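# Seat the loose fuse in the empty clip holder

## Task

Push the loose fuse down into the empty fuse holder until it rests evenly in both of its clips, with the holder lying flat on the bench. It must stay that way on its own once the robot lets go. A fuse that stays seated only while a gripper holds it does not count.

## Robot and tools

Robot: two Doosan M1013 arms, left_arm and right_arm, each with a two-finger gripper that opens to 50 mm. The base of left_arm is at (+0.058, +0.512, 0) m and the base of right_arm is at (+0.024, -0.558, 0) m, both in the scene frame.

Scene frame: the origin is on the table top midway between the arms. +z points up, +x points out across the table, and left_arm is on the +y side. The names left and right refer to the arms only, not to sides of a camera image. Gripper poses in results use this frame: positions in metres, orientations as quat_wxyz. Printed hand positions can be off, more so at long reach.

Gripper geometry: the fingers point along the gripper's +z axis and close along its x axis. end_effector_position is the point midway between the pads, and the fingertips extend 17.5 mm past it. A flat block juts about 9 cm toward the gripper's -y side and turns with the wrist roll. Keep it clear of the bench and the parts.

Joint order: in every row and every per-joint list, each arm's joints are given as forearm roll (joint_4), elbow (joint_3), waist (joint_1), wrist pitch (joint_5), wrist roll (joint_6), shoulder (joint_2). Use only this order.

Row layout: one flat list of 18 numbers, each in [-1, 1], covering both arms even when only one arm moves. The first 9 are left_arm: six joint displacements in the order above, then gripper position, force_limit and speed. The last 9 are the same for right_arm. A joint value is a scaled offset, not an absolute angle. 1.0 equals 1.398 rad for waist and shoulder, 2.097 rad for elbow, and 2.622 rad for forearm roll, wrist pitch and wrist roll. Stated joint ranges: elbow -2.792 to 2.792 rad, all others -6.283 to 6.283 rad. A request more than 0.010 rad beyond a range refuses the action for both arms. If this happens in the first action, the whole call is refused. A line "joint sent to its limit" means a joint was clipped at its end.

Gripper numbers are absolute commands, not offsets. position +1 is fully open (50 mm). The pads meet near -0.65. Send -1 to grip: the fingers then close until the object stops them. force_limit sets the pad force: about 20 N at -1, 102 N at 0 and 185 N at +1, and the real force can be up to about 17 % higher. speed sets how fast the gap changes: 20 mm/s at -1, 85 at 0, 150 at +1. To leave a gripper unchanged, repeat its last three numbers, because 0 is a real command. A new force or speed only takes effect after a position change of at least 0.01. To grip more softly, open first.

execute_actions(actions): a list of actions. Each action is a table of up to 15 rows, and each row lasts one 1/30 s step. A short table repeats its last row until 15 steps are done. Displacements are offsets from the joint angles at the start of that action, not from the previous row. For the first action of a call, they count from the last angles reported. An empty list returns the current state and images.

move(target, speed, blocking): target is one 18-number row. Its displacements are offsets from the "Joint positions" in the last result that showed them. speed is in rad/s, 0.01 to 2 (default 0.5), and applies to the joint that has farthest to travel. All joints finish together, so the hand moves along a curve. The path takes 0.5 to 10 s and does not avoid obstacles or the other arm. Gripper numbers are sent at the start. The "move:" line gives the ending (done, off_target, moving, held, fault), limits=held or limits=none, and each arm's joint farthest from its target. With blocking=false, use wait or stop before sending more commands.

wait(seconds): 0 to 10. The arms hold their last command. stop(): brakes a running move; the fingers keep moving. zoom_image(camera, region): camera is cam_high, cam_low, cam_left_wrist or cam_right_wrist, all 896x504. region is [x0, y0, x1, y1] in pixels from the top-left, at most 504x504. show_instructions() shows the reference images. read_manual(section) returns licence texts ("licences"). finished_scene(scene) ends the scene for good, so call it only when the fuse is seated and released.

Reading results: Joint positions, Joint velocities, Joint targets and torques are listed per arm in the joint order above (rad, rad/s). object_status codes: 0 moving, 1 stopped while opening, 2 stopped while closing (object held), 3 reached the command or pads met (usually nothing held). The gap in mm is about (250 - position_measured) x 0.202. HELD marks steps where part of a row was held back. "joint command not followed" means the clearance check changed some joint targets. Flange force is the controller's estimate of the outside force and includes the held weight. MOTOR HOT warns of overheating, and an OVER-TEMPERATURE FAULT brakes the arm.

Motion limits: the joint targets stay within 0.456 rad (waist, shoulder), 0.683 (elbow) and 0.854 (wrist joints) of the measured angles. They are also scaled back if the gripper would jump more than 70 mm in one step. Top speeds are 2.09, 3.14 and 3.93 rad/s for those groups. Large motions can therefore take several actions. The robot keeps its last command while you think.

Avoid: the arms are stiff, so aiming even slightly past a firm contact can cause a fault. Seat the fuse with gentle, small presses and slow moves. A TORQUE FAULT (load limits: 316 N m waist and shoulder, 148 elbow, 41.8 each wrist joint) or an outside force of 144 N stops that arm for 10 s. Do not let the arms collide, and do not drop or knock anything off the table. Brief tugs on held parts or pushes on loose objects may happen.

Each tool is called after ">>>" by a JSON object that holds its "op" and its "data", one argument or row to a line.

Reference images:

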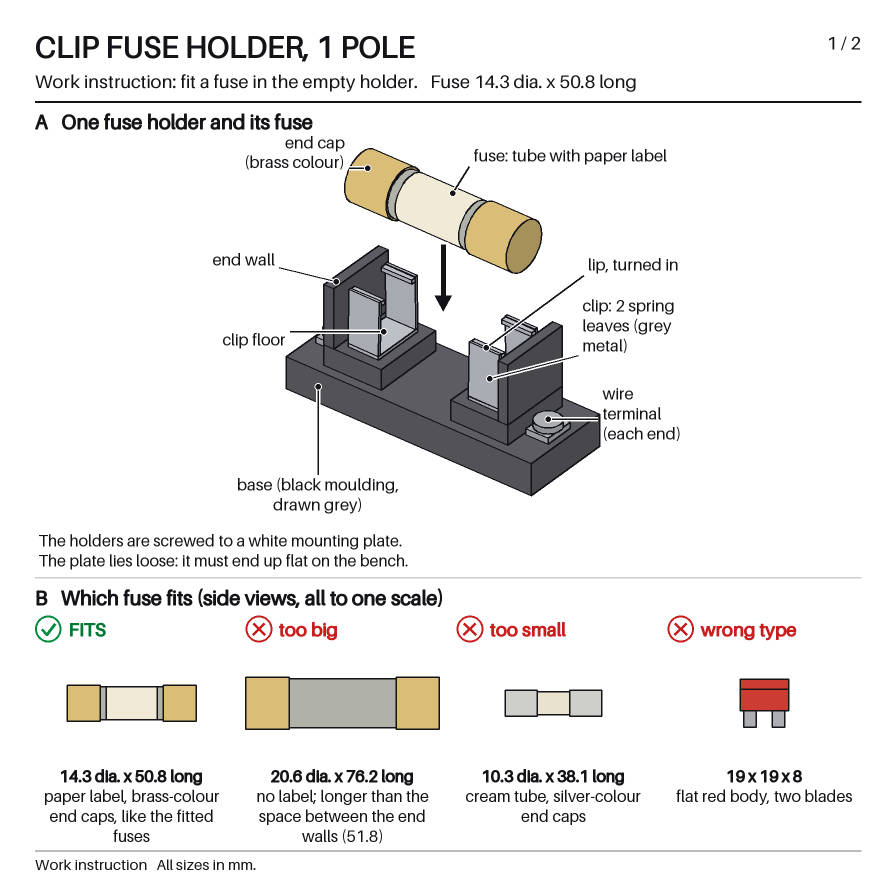

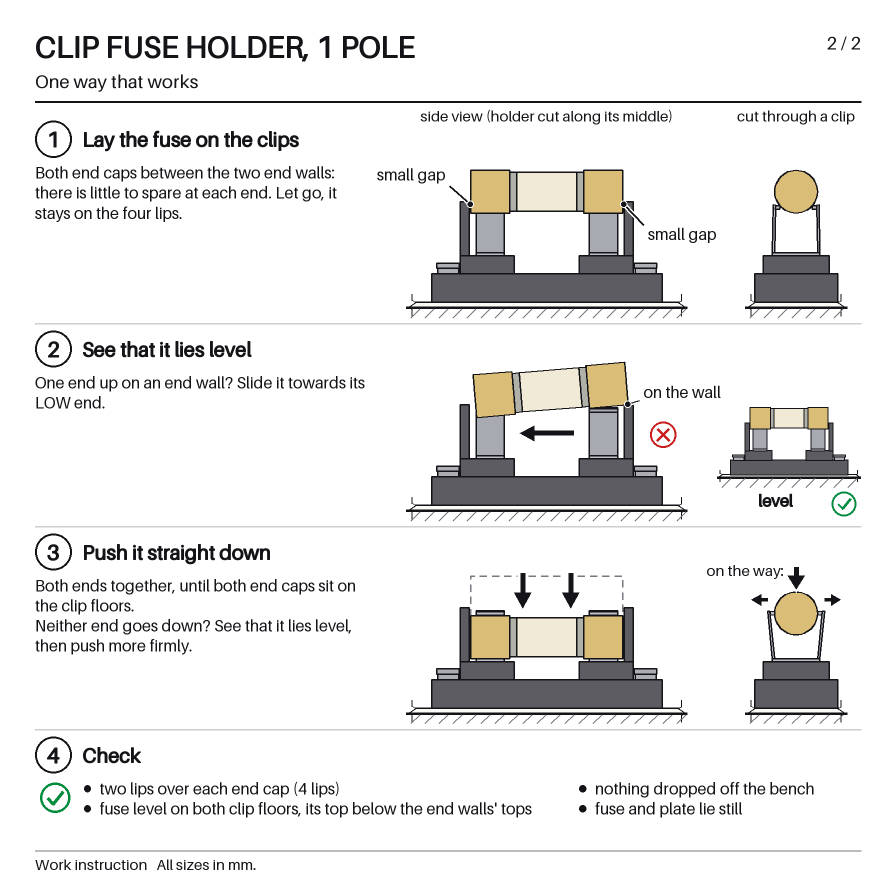

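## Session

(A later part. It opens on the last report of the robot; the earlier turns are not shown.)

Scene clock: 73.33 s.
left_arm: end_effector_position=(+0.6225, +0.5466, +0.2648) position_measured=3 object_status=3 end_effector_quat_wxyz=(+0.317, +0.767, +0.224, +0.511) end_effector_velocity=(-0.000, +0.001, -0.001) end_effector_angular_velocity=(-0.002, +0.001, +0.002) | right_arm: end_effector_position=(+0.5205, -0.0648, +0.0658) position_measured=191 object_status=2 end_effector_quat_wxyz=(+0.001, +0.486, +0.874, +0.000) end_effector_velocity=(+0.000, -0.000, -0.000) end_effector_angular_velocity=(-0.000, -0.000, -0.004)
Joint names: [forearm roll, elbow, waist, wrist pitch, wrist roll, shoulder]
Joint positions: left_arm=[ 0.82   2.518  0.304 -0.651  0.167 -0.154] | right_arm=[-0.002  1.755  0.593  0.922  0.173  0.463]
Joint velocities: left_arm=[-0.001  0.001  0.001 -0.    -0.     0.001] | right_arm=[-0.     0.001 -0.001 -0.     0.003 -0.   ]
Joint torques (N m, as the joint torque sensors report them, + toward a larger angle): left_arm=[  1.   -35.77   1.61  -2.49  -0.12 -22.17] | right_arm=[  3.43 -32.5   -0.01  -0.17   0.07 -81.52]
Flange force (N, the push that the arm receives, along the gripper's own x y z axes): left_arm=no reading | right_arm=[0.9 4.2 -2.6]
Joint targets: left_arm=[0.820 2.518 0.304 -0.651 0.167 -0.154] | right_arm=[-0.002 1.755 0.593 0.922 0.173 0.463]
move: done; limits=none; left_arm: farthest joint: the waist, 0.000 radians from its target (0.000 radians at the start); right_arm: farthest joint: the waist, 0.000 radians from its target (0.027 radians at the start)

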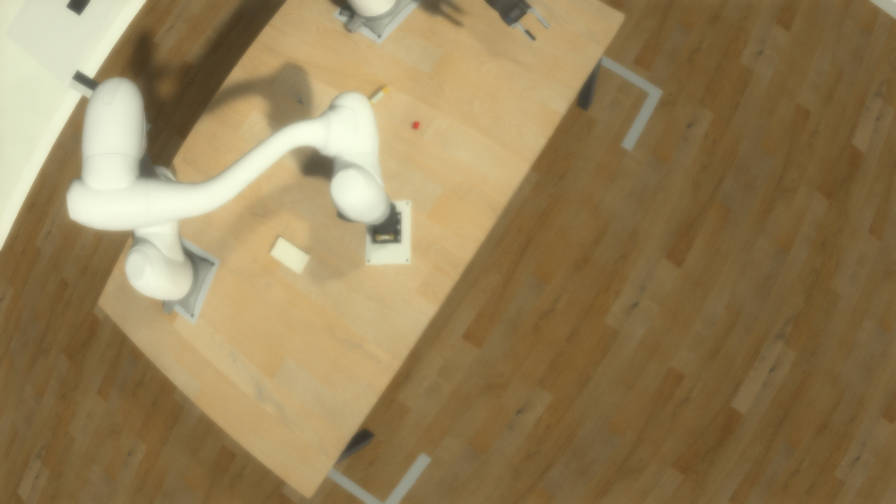

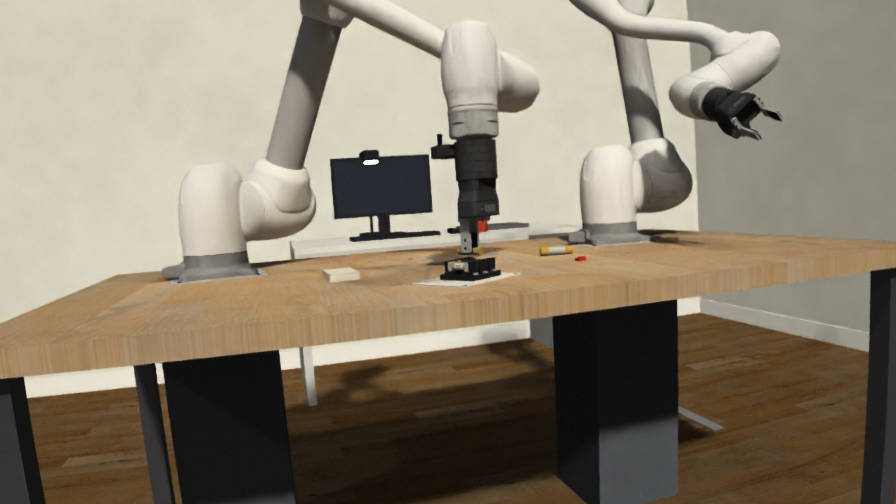

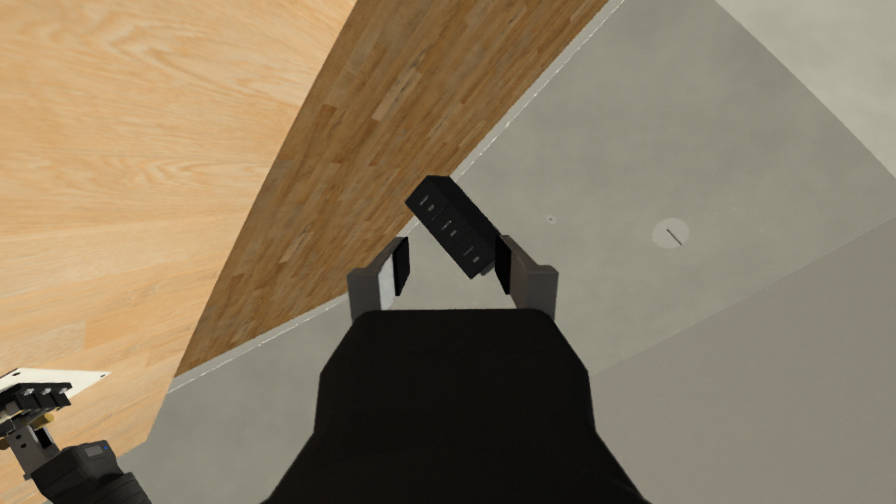

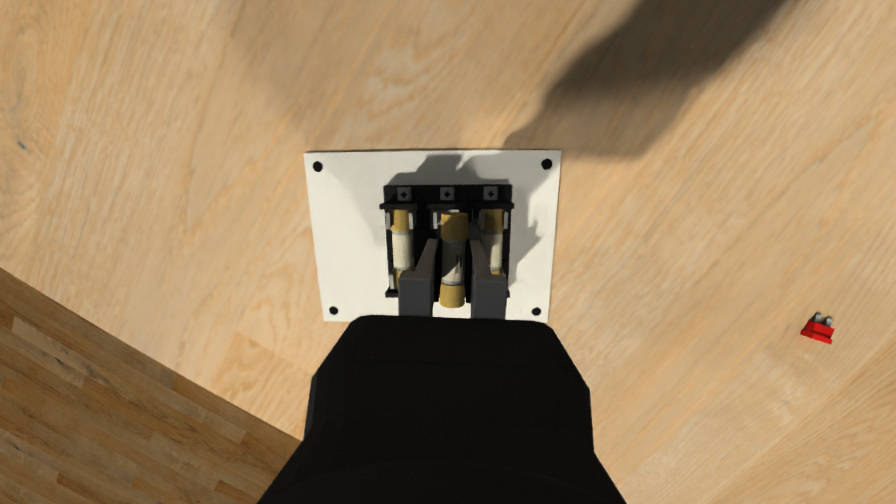

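>>> {"op": "move", "data": {
  "target": [0,0,0,0,0,0,1,0,0, 0,0.0024,-0.0034,-0.0039,-0.0133,0.0037,-1,-0.6,-1],
  "speed": 0.05
}}

>>> {"op": "zoom_image", "data": {
  "camera": "cam_right_wrist",
  "region": [370, 170, 540, 320]
}}

>>> {"op": "zoom_image", "data": {
  "camera": "cam_low",
  "region": [430, 235, 510, 290]
}}

Scene clock: 78.27 s.
left_arm: end_effector_position=(+0.6225, +0.5466, +0.2648) position_measured=3 object_status=3 end_effector_quat_wxyz=(+0.317, +0.767, +0.224, +0.511) end_effector_velocity=(+0.000, +0.000, +0.000) end_effector_angular_velocity=(+0.000, -0.001, -0.000) | right_arm: end_effector_position=(+0.5228, -0.0683, +0.0598) position_measured=191 object_status=2 end_effector_quat_wxyz=(+0.001, +0.473, +0.881, +0.000) end_effector_velocity=(-0.001, -0.001, -0.001) end_effector_angular_velocity=(-0.001, +0.001, +0.001)
Joint names: [forearm roll, elbow, waist, wrist pitch, wrist roll, shoulder]
Joint positions: left_arm=[ 0.82   2.518  0.304 -0.651  0.167 -0.154] | right_arm=[-0.002  1.76   0.588  0.912  0.138  0.469]
Joint velocities: left_arm=[ 0.    -0.    -0.     0.     0.    -0.001] | right_arm=[-0.     0.002 -0.    -0.    -0.001 -0.   ]
Joint torques (N m, as the joint torque sensors report them, + toward a larger angle): left_arm=[  1.23 -35.06   1.22  -2.51  -0.16 -21.61] | right_arm=[  3.49 -33.1    3.56  -0.05   0.21 -83.95]
Flange force (N, the push that the arm receives, along the gripper's own x y z axes): left_arm=no reading | right_arm=[-4.0 5.7 0.6]
Joint targets: left_arm=[0.820 2.518 0.304 -0.651 0.167 -0.154] | right_arm=[-0.002 1.760 0.588 0.912 0.138 0.469]
move: done; limits=none; left_arm: farthest joint: the waist, 0.000 radians from its target (0.000 radians at the start); right_arm: farthest joint: the waist, 0.000 radians from its target (0.004 radians at the start)

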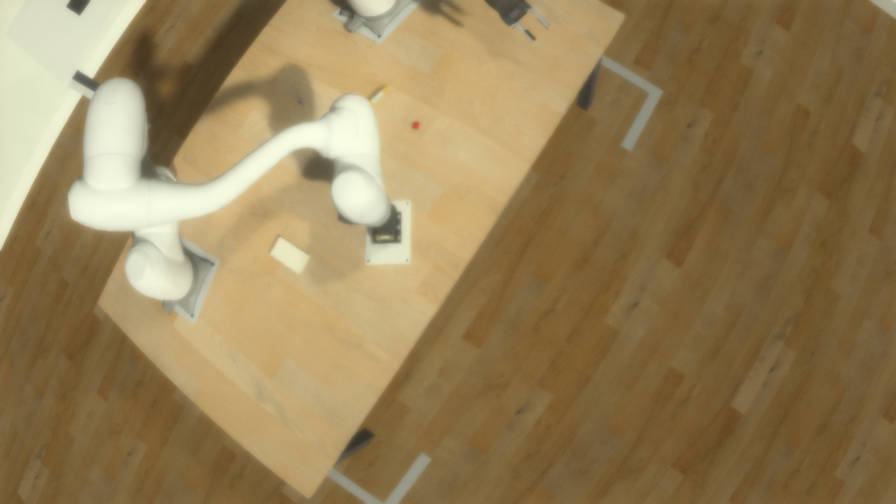

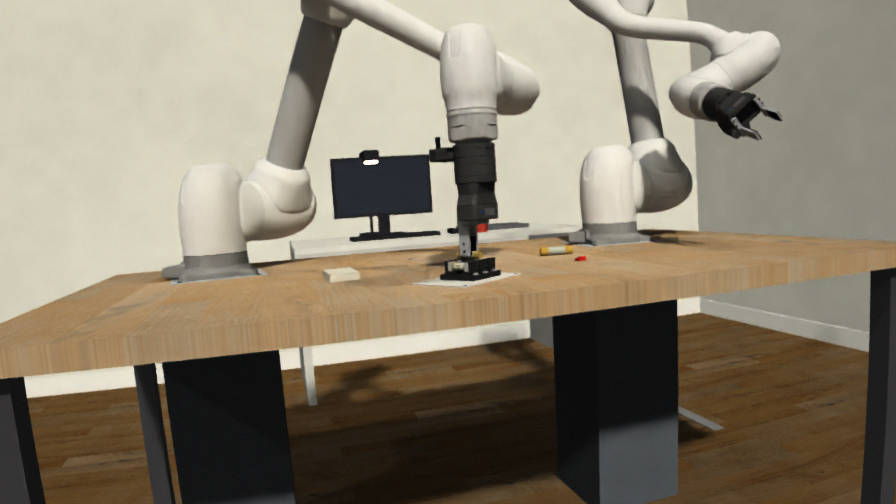

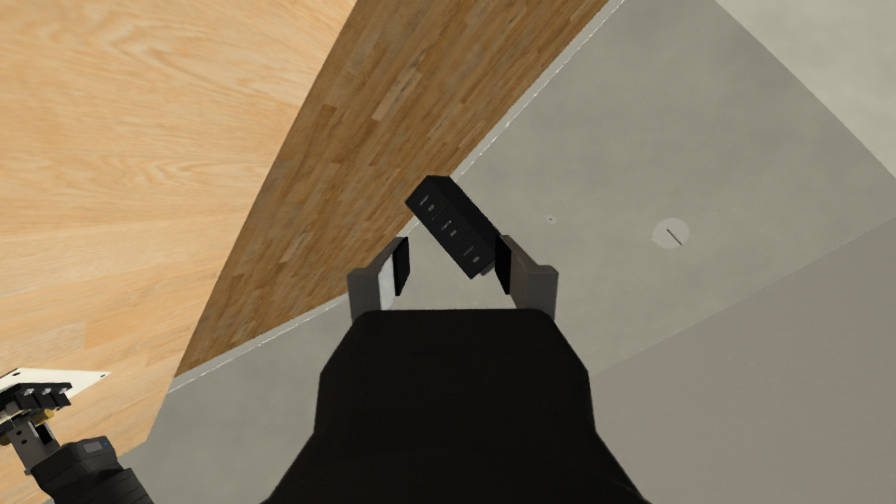

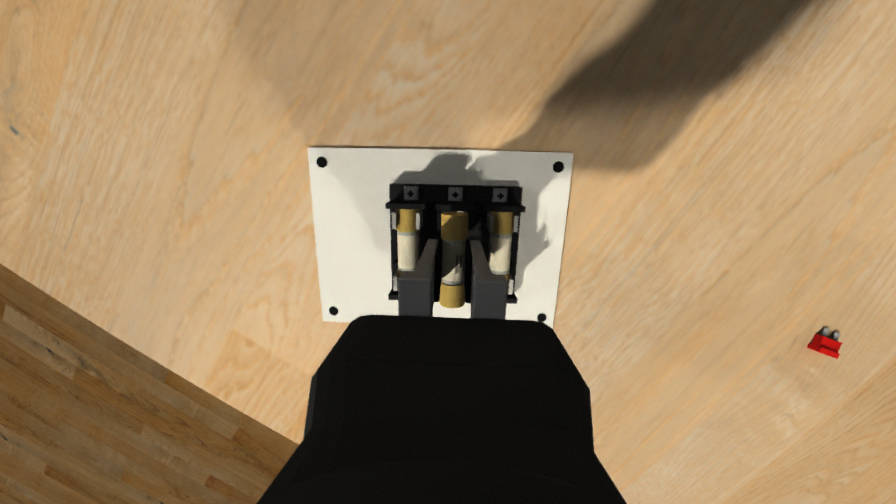

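Region (370, 170, 540, 320) of cam_right_wrist's 896x504 image, scaled by 2.965, with more detail than that image has; it fills the top 445 rows of this view, and the rest is white.

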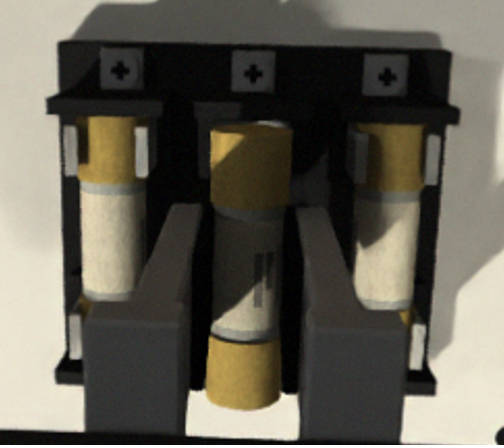

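Region (430, 235, 510, 290) of cam_low's 896x504 image, scaled by 6.300, with more detail than that image has; it fills the top 346 rows of this view, and the rest is white.

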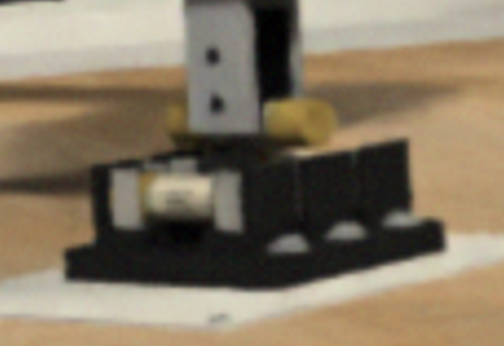

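>>> {"op": "move", "data": {
  "target": [0,0,0,0,0,0,1,0,0, 0,0.0002,0,-0.0022,0,0.0038,-1,-0.6,-1],
  "speed": 0.01
}}

>>> {"op": "zoom_image", "data": {
  "camera": "cam_right_wrist",
  "region": [370, 170, 540, 320]
}}

>>> {"op": "zoom_image", "data": {
  "camera": "cam_low",
  "region": [430, 235, 510, 290]
}}

>>> {"op": "zoom_image", "data": {
  "camera": "cam_left_wrist",
  "region": [0, 360, 120, 470]
}}

Scene clock: 81.87 s.
left_arm: end_effector_position=(+0.6225, +0.5466, +0.2648) position_measured=3 object_status=3 end_effector_quat_wxyz=(+0.317, +0.767, +0.224, +0.511) end_effector_velocity=(+0.000, +0.000, -0.000) end_effector_angular_velocity=(-0.002, +0.000, +0.001) | right_arm: end_effector_position=(+0.5235, -0.0677, +0.0558) position_measured=191 object_status=2 end_effector_quat_wxyz=(+0.001, +0.473, +0.881, +0.000) end_effector_velocity=(+0.000, +0.000, +0.000) end_effector_angular_velocity=(+0.000, -0.001, +0.001)
Joint names: [forearm roll, elbow, waist, wrist pitch, wrist roll, shoulder]
Joint positions: left_arm=[ 0.82   2.518  0.304 -0.651  0.167 -0.154] | right_arm=[-0.002  1.761  0.588  0.906  0.138  0.474]
Joint velocities: left_arm=[-0.003 -0.    -0.001 -0.    -0.     0.001] | right_arm=[-0.    -0.001  0.    -0.    -0.     0.   ]
Joint torques (N m, as the joint torque sensors report them, + toward a larger angle): left_arm=[  1.23 -35.2    1.02  -2.66  -0.3  -22.32] | right_arm=[  3.23 -27.48  -1.09  -3.2    0.   -65.81]
Flange force (N, the push that the arm receives, along the gripper's own x y z axes): left_arm=no reading | right_arm=[0.7 -4.7 -26.5]
Joint targets: left_arm=[0.820 2.518 0.304 -0.651 0.167 -0.154] | right_arm=[-0.002 1.761 0.588 0.906 0.138 0.474]
move: done; limits=none; left_arm: farthest joint: the waist, 0.000 radians from its target (0.000 radians at the start); right_arm: farthest joint: the waist, 0.000 radians from its target (0.000 radians at the start)

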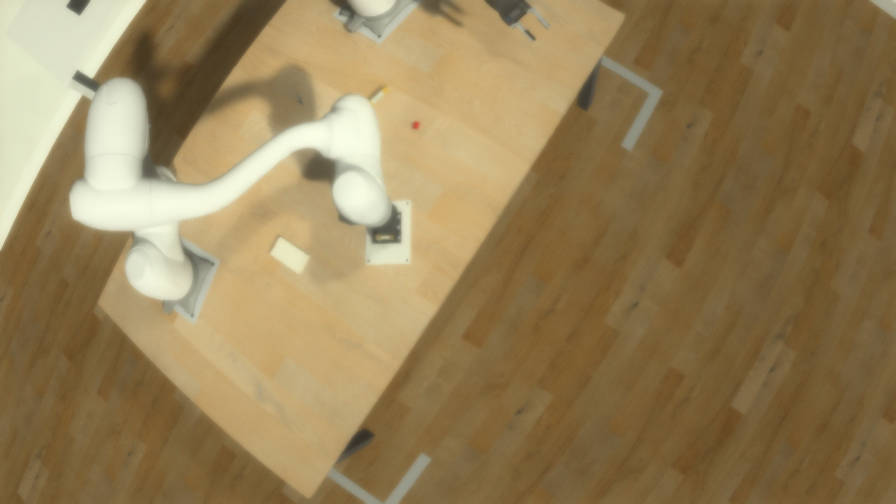

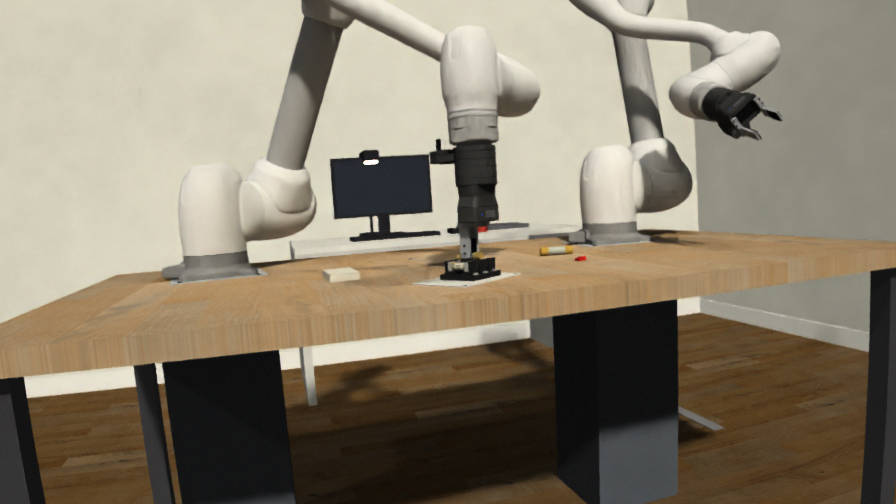

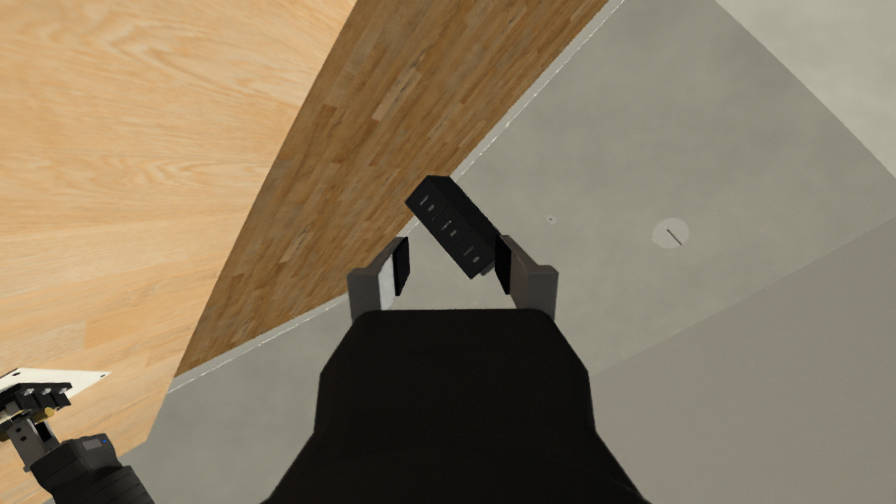

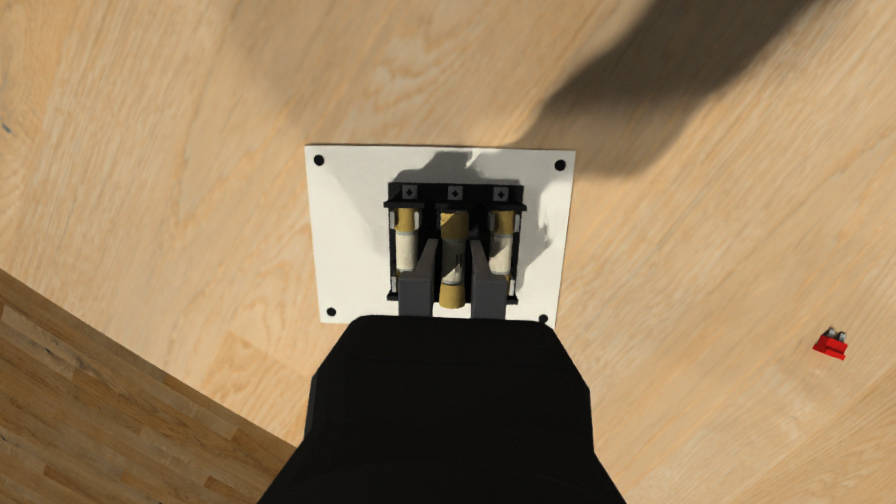

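Region (370, 170, 540, 320) of cam_right_wrist's 896x504 image, scaled by 2.965, with more detail than that image has; it fills the top 445 rows of this view, and the rest is white.

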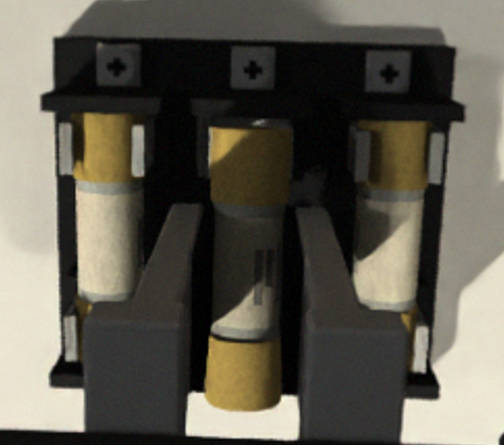

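Region (430, 235, 510, 290) of cam_low's 896x504 image, scaled by 6.300, with more detail than that image has; it fills the top 346 rows of this view, and the rest is white.

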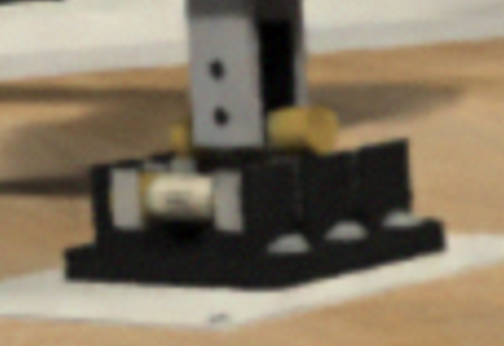

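Region (0, 360, 120, 470) of cam_left_wrist's 896x504 image, scaled by 4.200, with more detail than that image has; it fills the top 462 rows of this view, and the rest is white.

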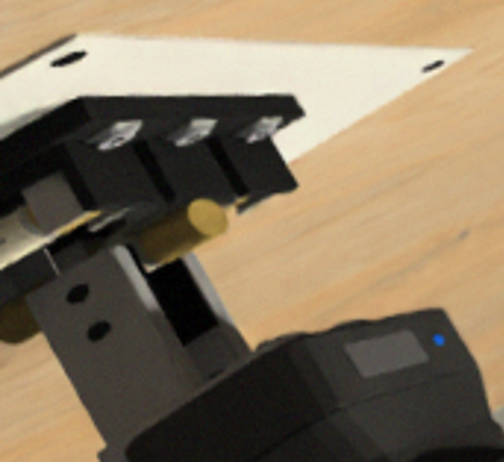

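>>> {"op": "move", "data": {
  "target": [0,0,0,0,0,0,1,0,0, 0,0.0013,0.0002,0,0,-0.0019,-1,-0.6,-1],
  "speed": 0.01
}}

>>> {"op": "zoom_image", "data": {
  "camera": "cam_right_wrist",
  "region": [370, 170, 540, 320]
}}

>>> {"op": "zoom_image", "data": {
  "camera": "cam_low",
  "region": [430, 235, 510, 290]
}}

Scene clock: 86.63 s.
left_arm: end_effector_position=(+0.6225, +0.5466, +0.2648) position_measured=3 object_status=3 end_effector_quat_wxyz=(+0.317, +0.767, +0.224, +0.511) end_effector_velocity=(-0.000, -0.000, -0.000) end_effector_angular_velocity=(+0.001, +0.000, -0.001) | right_arm: end_effector_position=(+0.5222, -0.0686, +0.0565) position_measured=191 object_status=2 end_effector_quat_wxyz=(+0.001, +0.473, +0.881, +0.000) end_effector_velocity=(-0.000, -0.000, -0.000) end_effector_angular_velocity=(-0.001, +0.001, +0.001)
Joint names: [forearm roll, elbow, waist, wrist pitch, wrist roll, shoulder]
Joint positions: left_arm=[ 0.82   2.518  0.304 -0.651  0.167 -0.154] | right_arm=[-0.002  1.763  0.588  0.906  0.138  0.471]
Joint velocities: left_arm=[ 0.002 -0.    -0.001  0.    -0.    -0.   ] | right_arm=[-0.     0.001  0.     0.    -0.001 -0.   ]
Joint torques (N m, as the joint torque sensors report them, + toward a larger angle): left_arm=[  1.17 -35.11   1.57  -2.41  -0.11 -21.16] | right_arm=[  3.51 -32.39   2.62   0.06   0.42 -85.83]
Flange force (N, the push that the arm receives, along the gripper's own x y z axes): left_arm=no reading | right_arm=[-2.7 8.9 2.6]
Joint targets: left_arm=[0.820 2.518 0.304 -0.651 0.167 -0.154] | right_arm=[-0.002 1.763 0.588 0.906 0.138 0.471]
move: done; limits=none; left_arm: farthest joint: the waist, 0.000 radians from its target (0.000 radians at the start); right_arm: farthest joint: the waist, 0.000 radians from its target (0.000 radians at the start)

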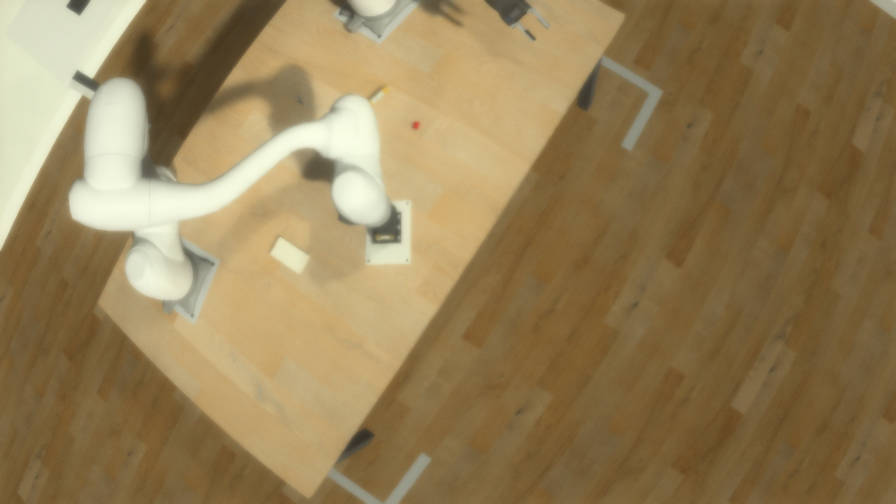

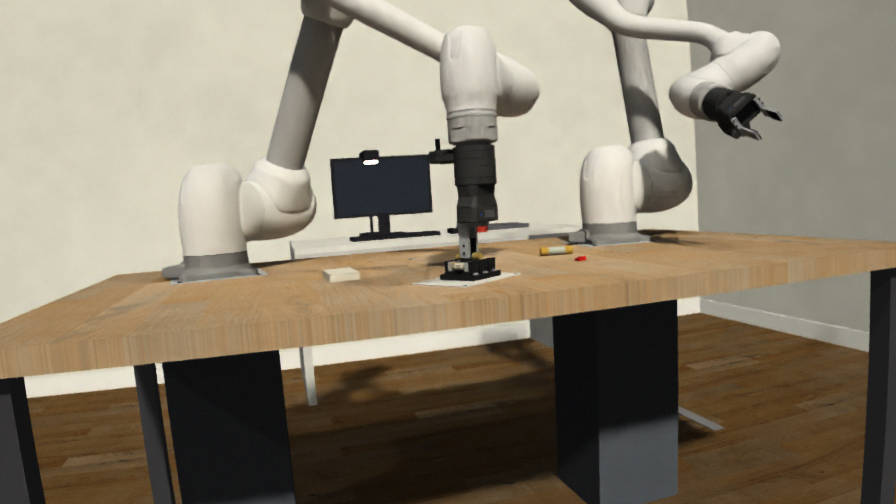

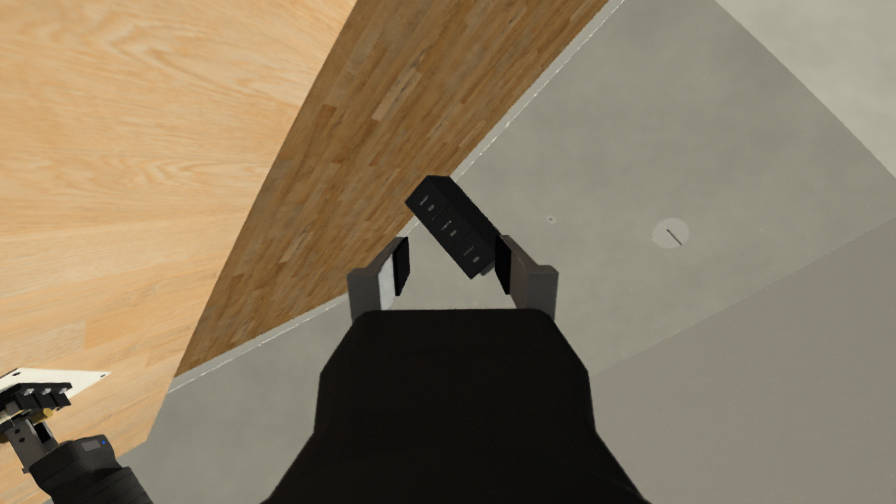

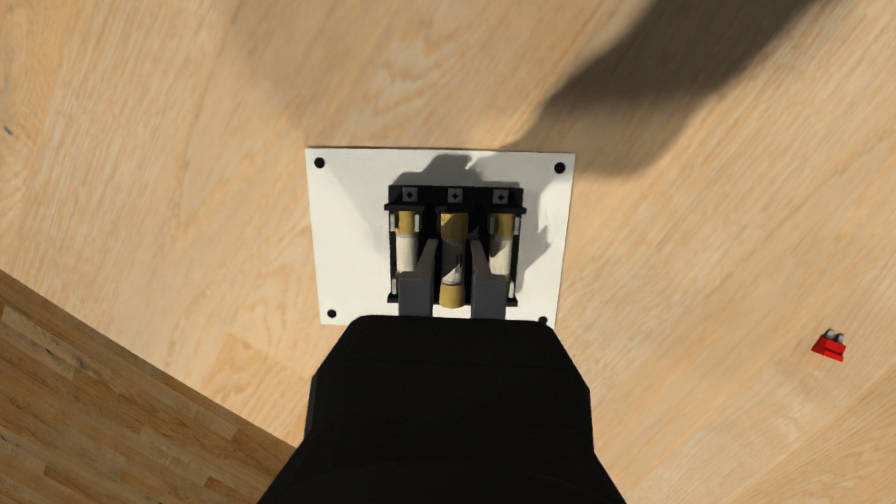

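Region (370, 170, 540, 320) of cam_right_wrist's 896x504 image, scaled by 2.965, with more detail than that image has; it fills the top 445 rows of this view, and the rest is white.

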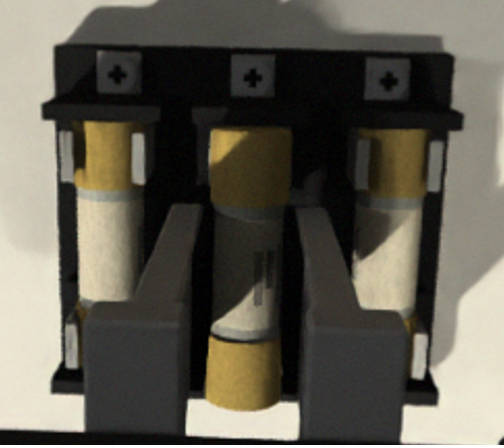

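Region (430, 235, 510, 290) of cam_low's 896x504 image, scaled by 6.300, with more detail than that image has; it fills the top 346 rows of this view, and the rest is white.

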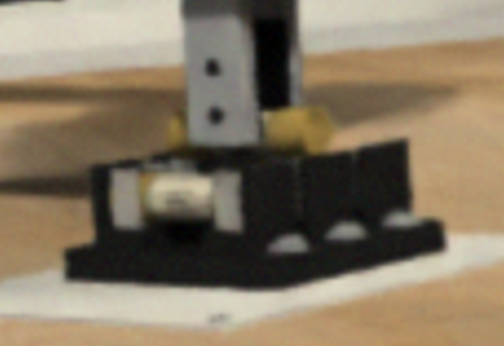

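>>> {"op": "move", "data": {
  "target": [0,0,0,0,0,0,1,0,0, 0,0,0,0,0,0,-0.22,-0.6,-1]
}}

>>> {"op": "zoom_image", "data": {
  "camera": "cam_right_wrist",
  "region": [370, 170, 540, 320]
}}

>>> {"op": "zoom_image", "data": {
  "camera": "cam_low",
  "region": [430, 235, 510, 290]
}}

Scene clock: 93.60 s.
left_arm: end_effector_position=(+0.6225, +0.5466, +0.2648) position_measured=3 object_status=3 end_effector_quat_wxyz=(+0.317, +0.767, +0.224, +0.511) end_effector_velocity=(-0.000, +0.000, -0.001) end_effector_angular_velocity=(+0.001, +0.001, -0.000) | right_arm: end_effector_position=(+0.5223, -0.0685, +0.0566) position_measured=186 object_status=3 end_effector_quat_wxyz=(+0.001, +0.473, +0.881, +0.000) end_effector_velocity=(-0.000, -0.001, -0.000) end_effector_angular_velocity=(-0.000, +0.001, +0.000)
Joint names: [forearm roll, elbow, waist, wrist pitch, wrist roll, shoulder]
Joint positions: left_arm=[ 0.82   2.518  0.304 -0.651  0.167 -0.154] | right_arm=[-0.002  1.763  0.588  0.906  0.138  0.471]
Joint velocities: left_arm=[ 0.001  0.001  0.     0.    -0.     0.   ] | right_arm=[ 0.001  0.001 -0.    -0.    -0.001 -0.   ]
Joint torques (N m, as the joint torque sensors report them, + toward a larger angle): left_arm=[  0.96 -35.68   0.22  -2.58  -0.24 -21.04] | right_arm=[  3.74 -33.09   0.84  -0.06   0.2  -83.49]
Flange force (N, the push that the arm receives, along the gripper's own x y z axes): left_arm=no reading | right_arm=[-0.8 4.3 0.2]
Joint targets: left_arm=[0.820 2.518 0.304 -0.651 0.167 -0.154] | right_arm=[-0.002 1.763 0.588 0.906 0.138 0.471]
move: done; limits=none; left_arm: farthest joint: the waist, 0.000 radians from its target (0.000 radians at the start); right_arm: farthest joint: the waist, 0.000 radians from its target (0.000 radians at the start)

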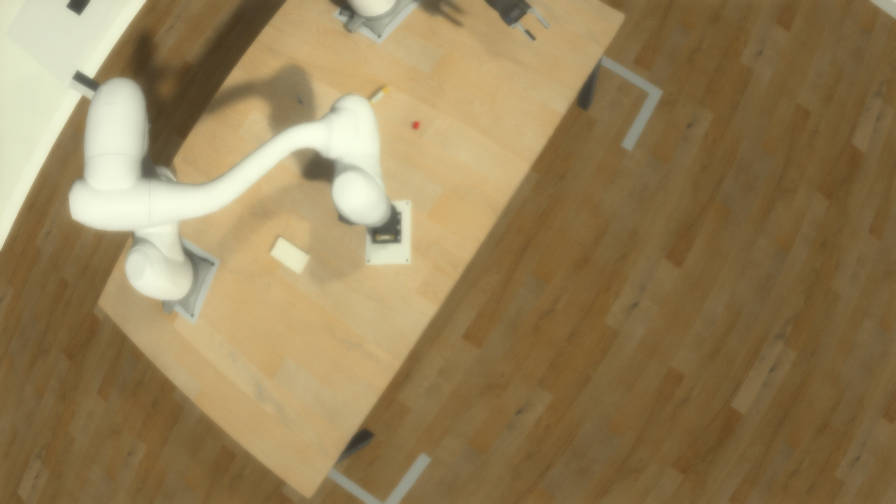

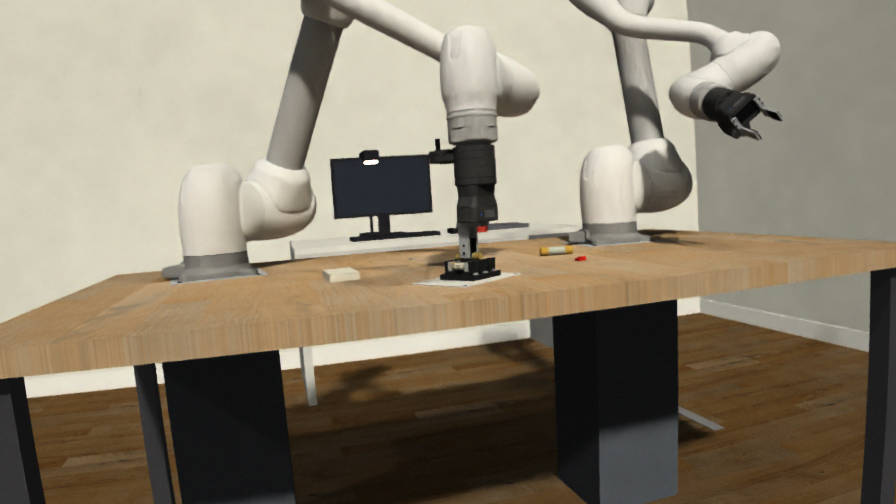

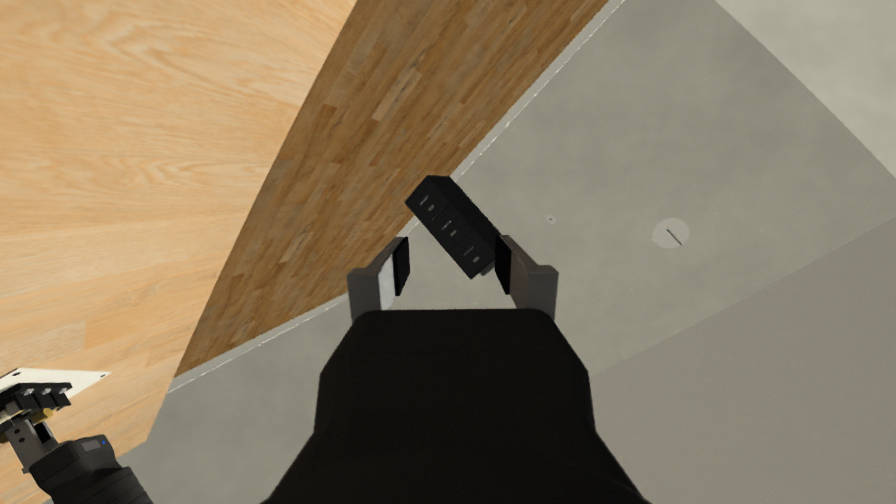

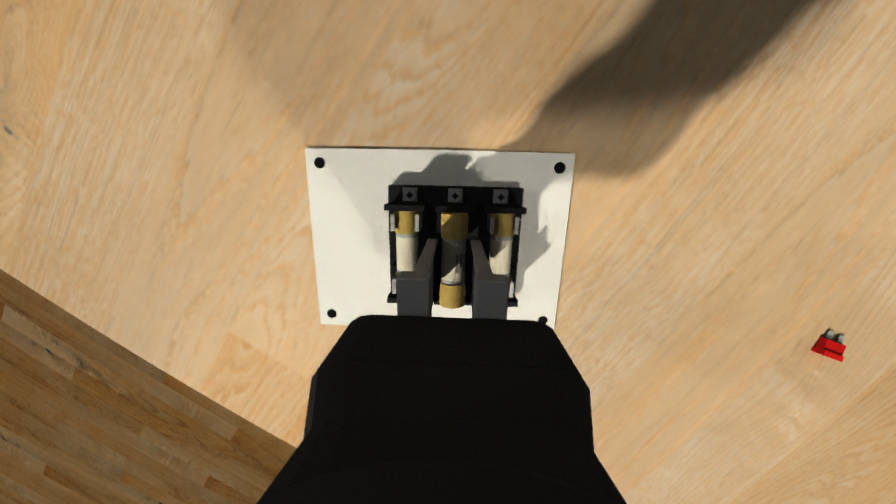

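Region (370, 170, 540, 320) of cam_right_wrist's 896x504 image, scaled by 2.965, with more detail than that image has; it fills the top 445 rows of this view, and the rest is white.

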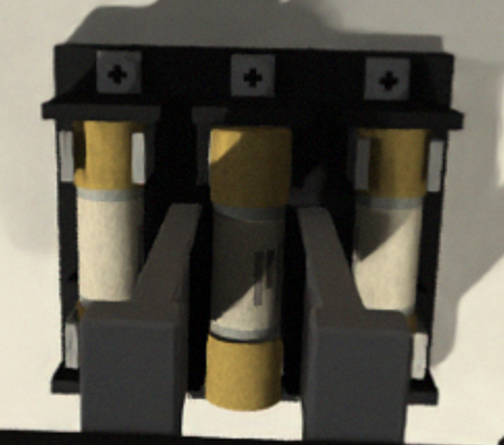

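Region (430, 235, 510, 290) of cam_low's 896x504 image, scaled by 6.300, with more detail than that image has; it fills the top 346 rows of this view, and the rest is white.

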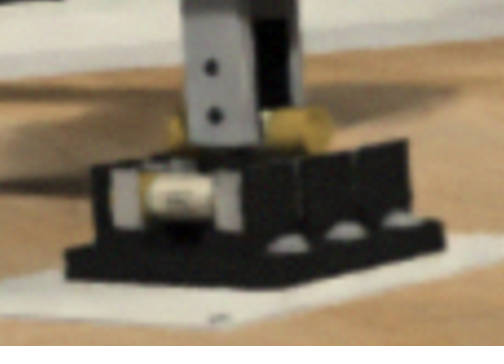

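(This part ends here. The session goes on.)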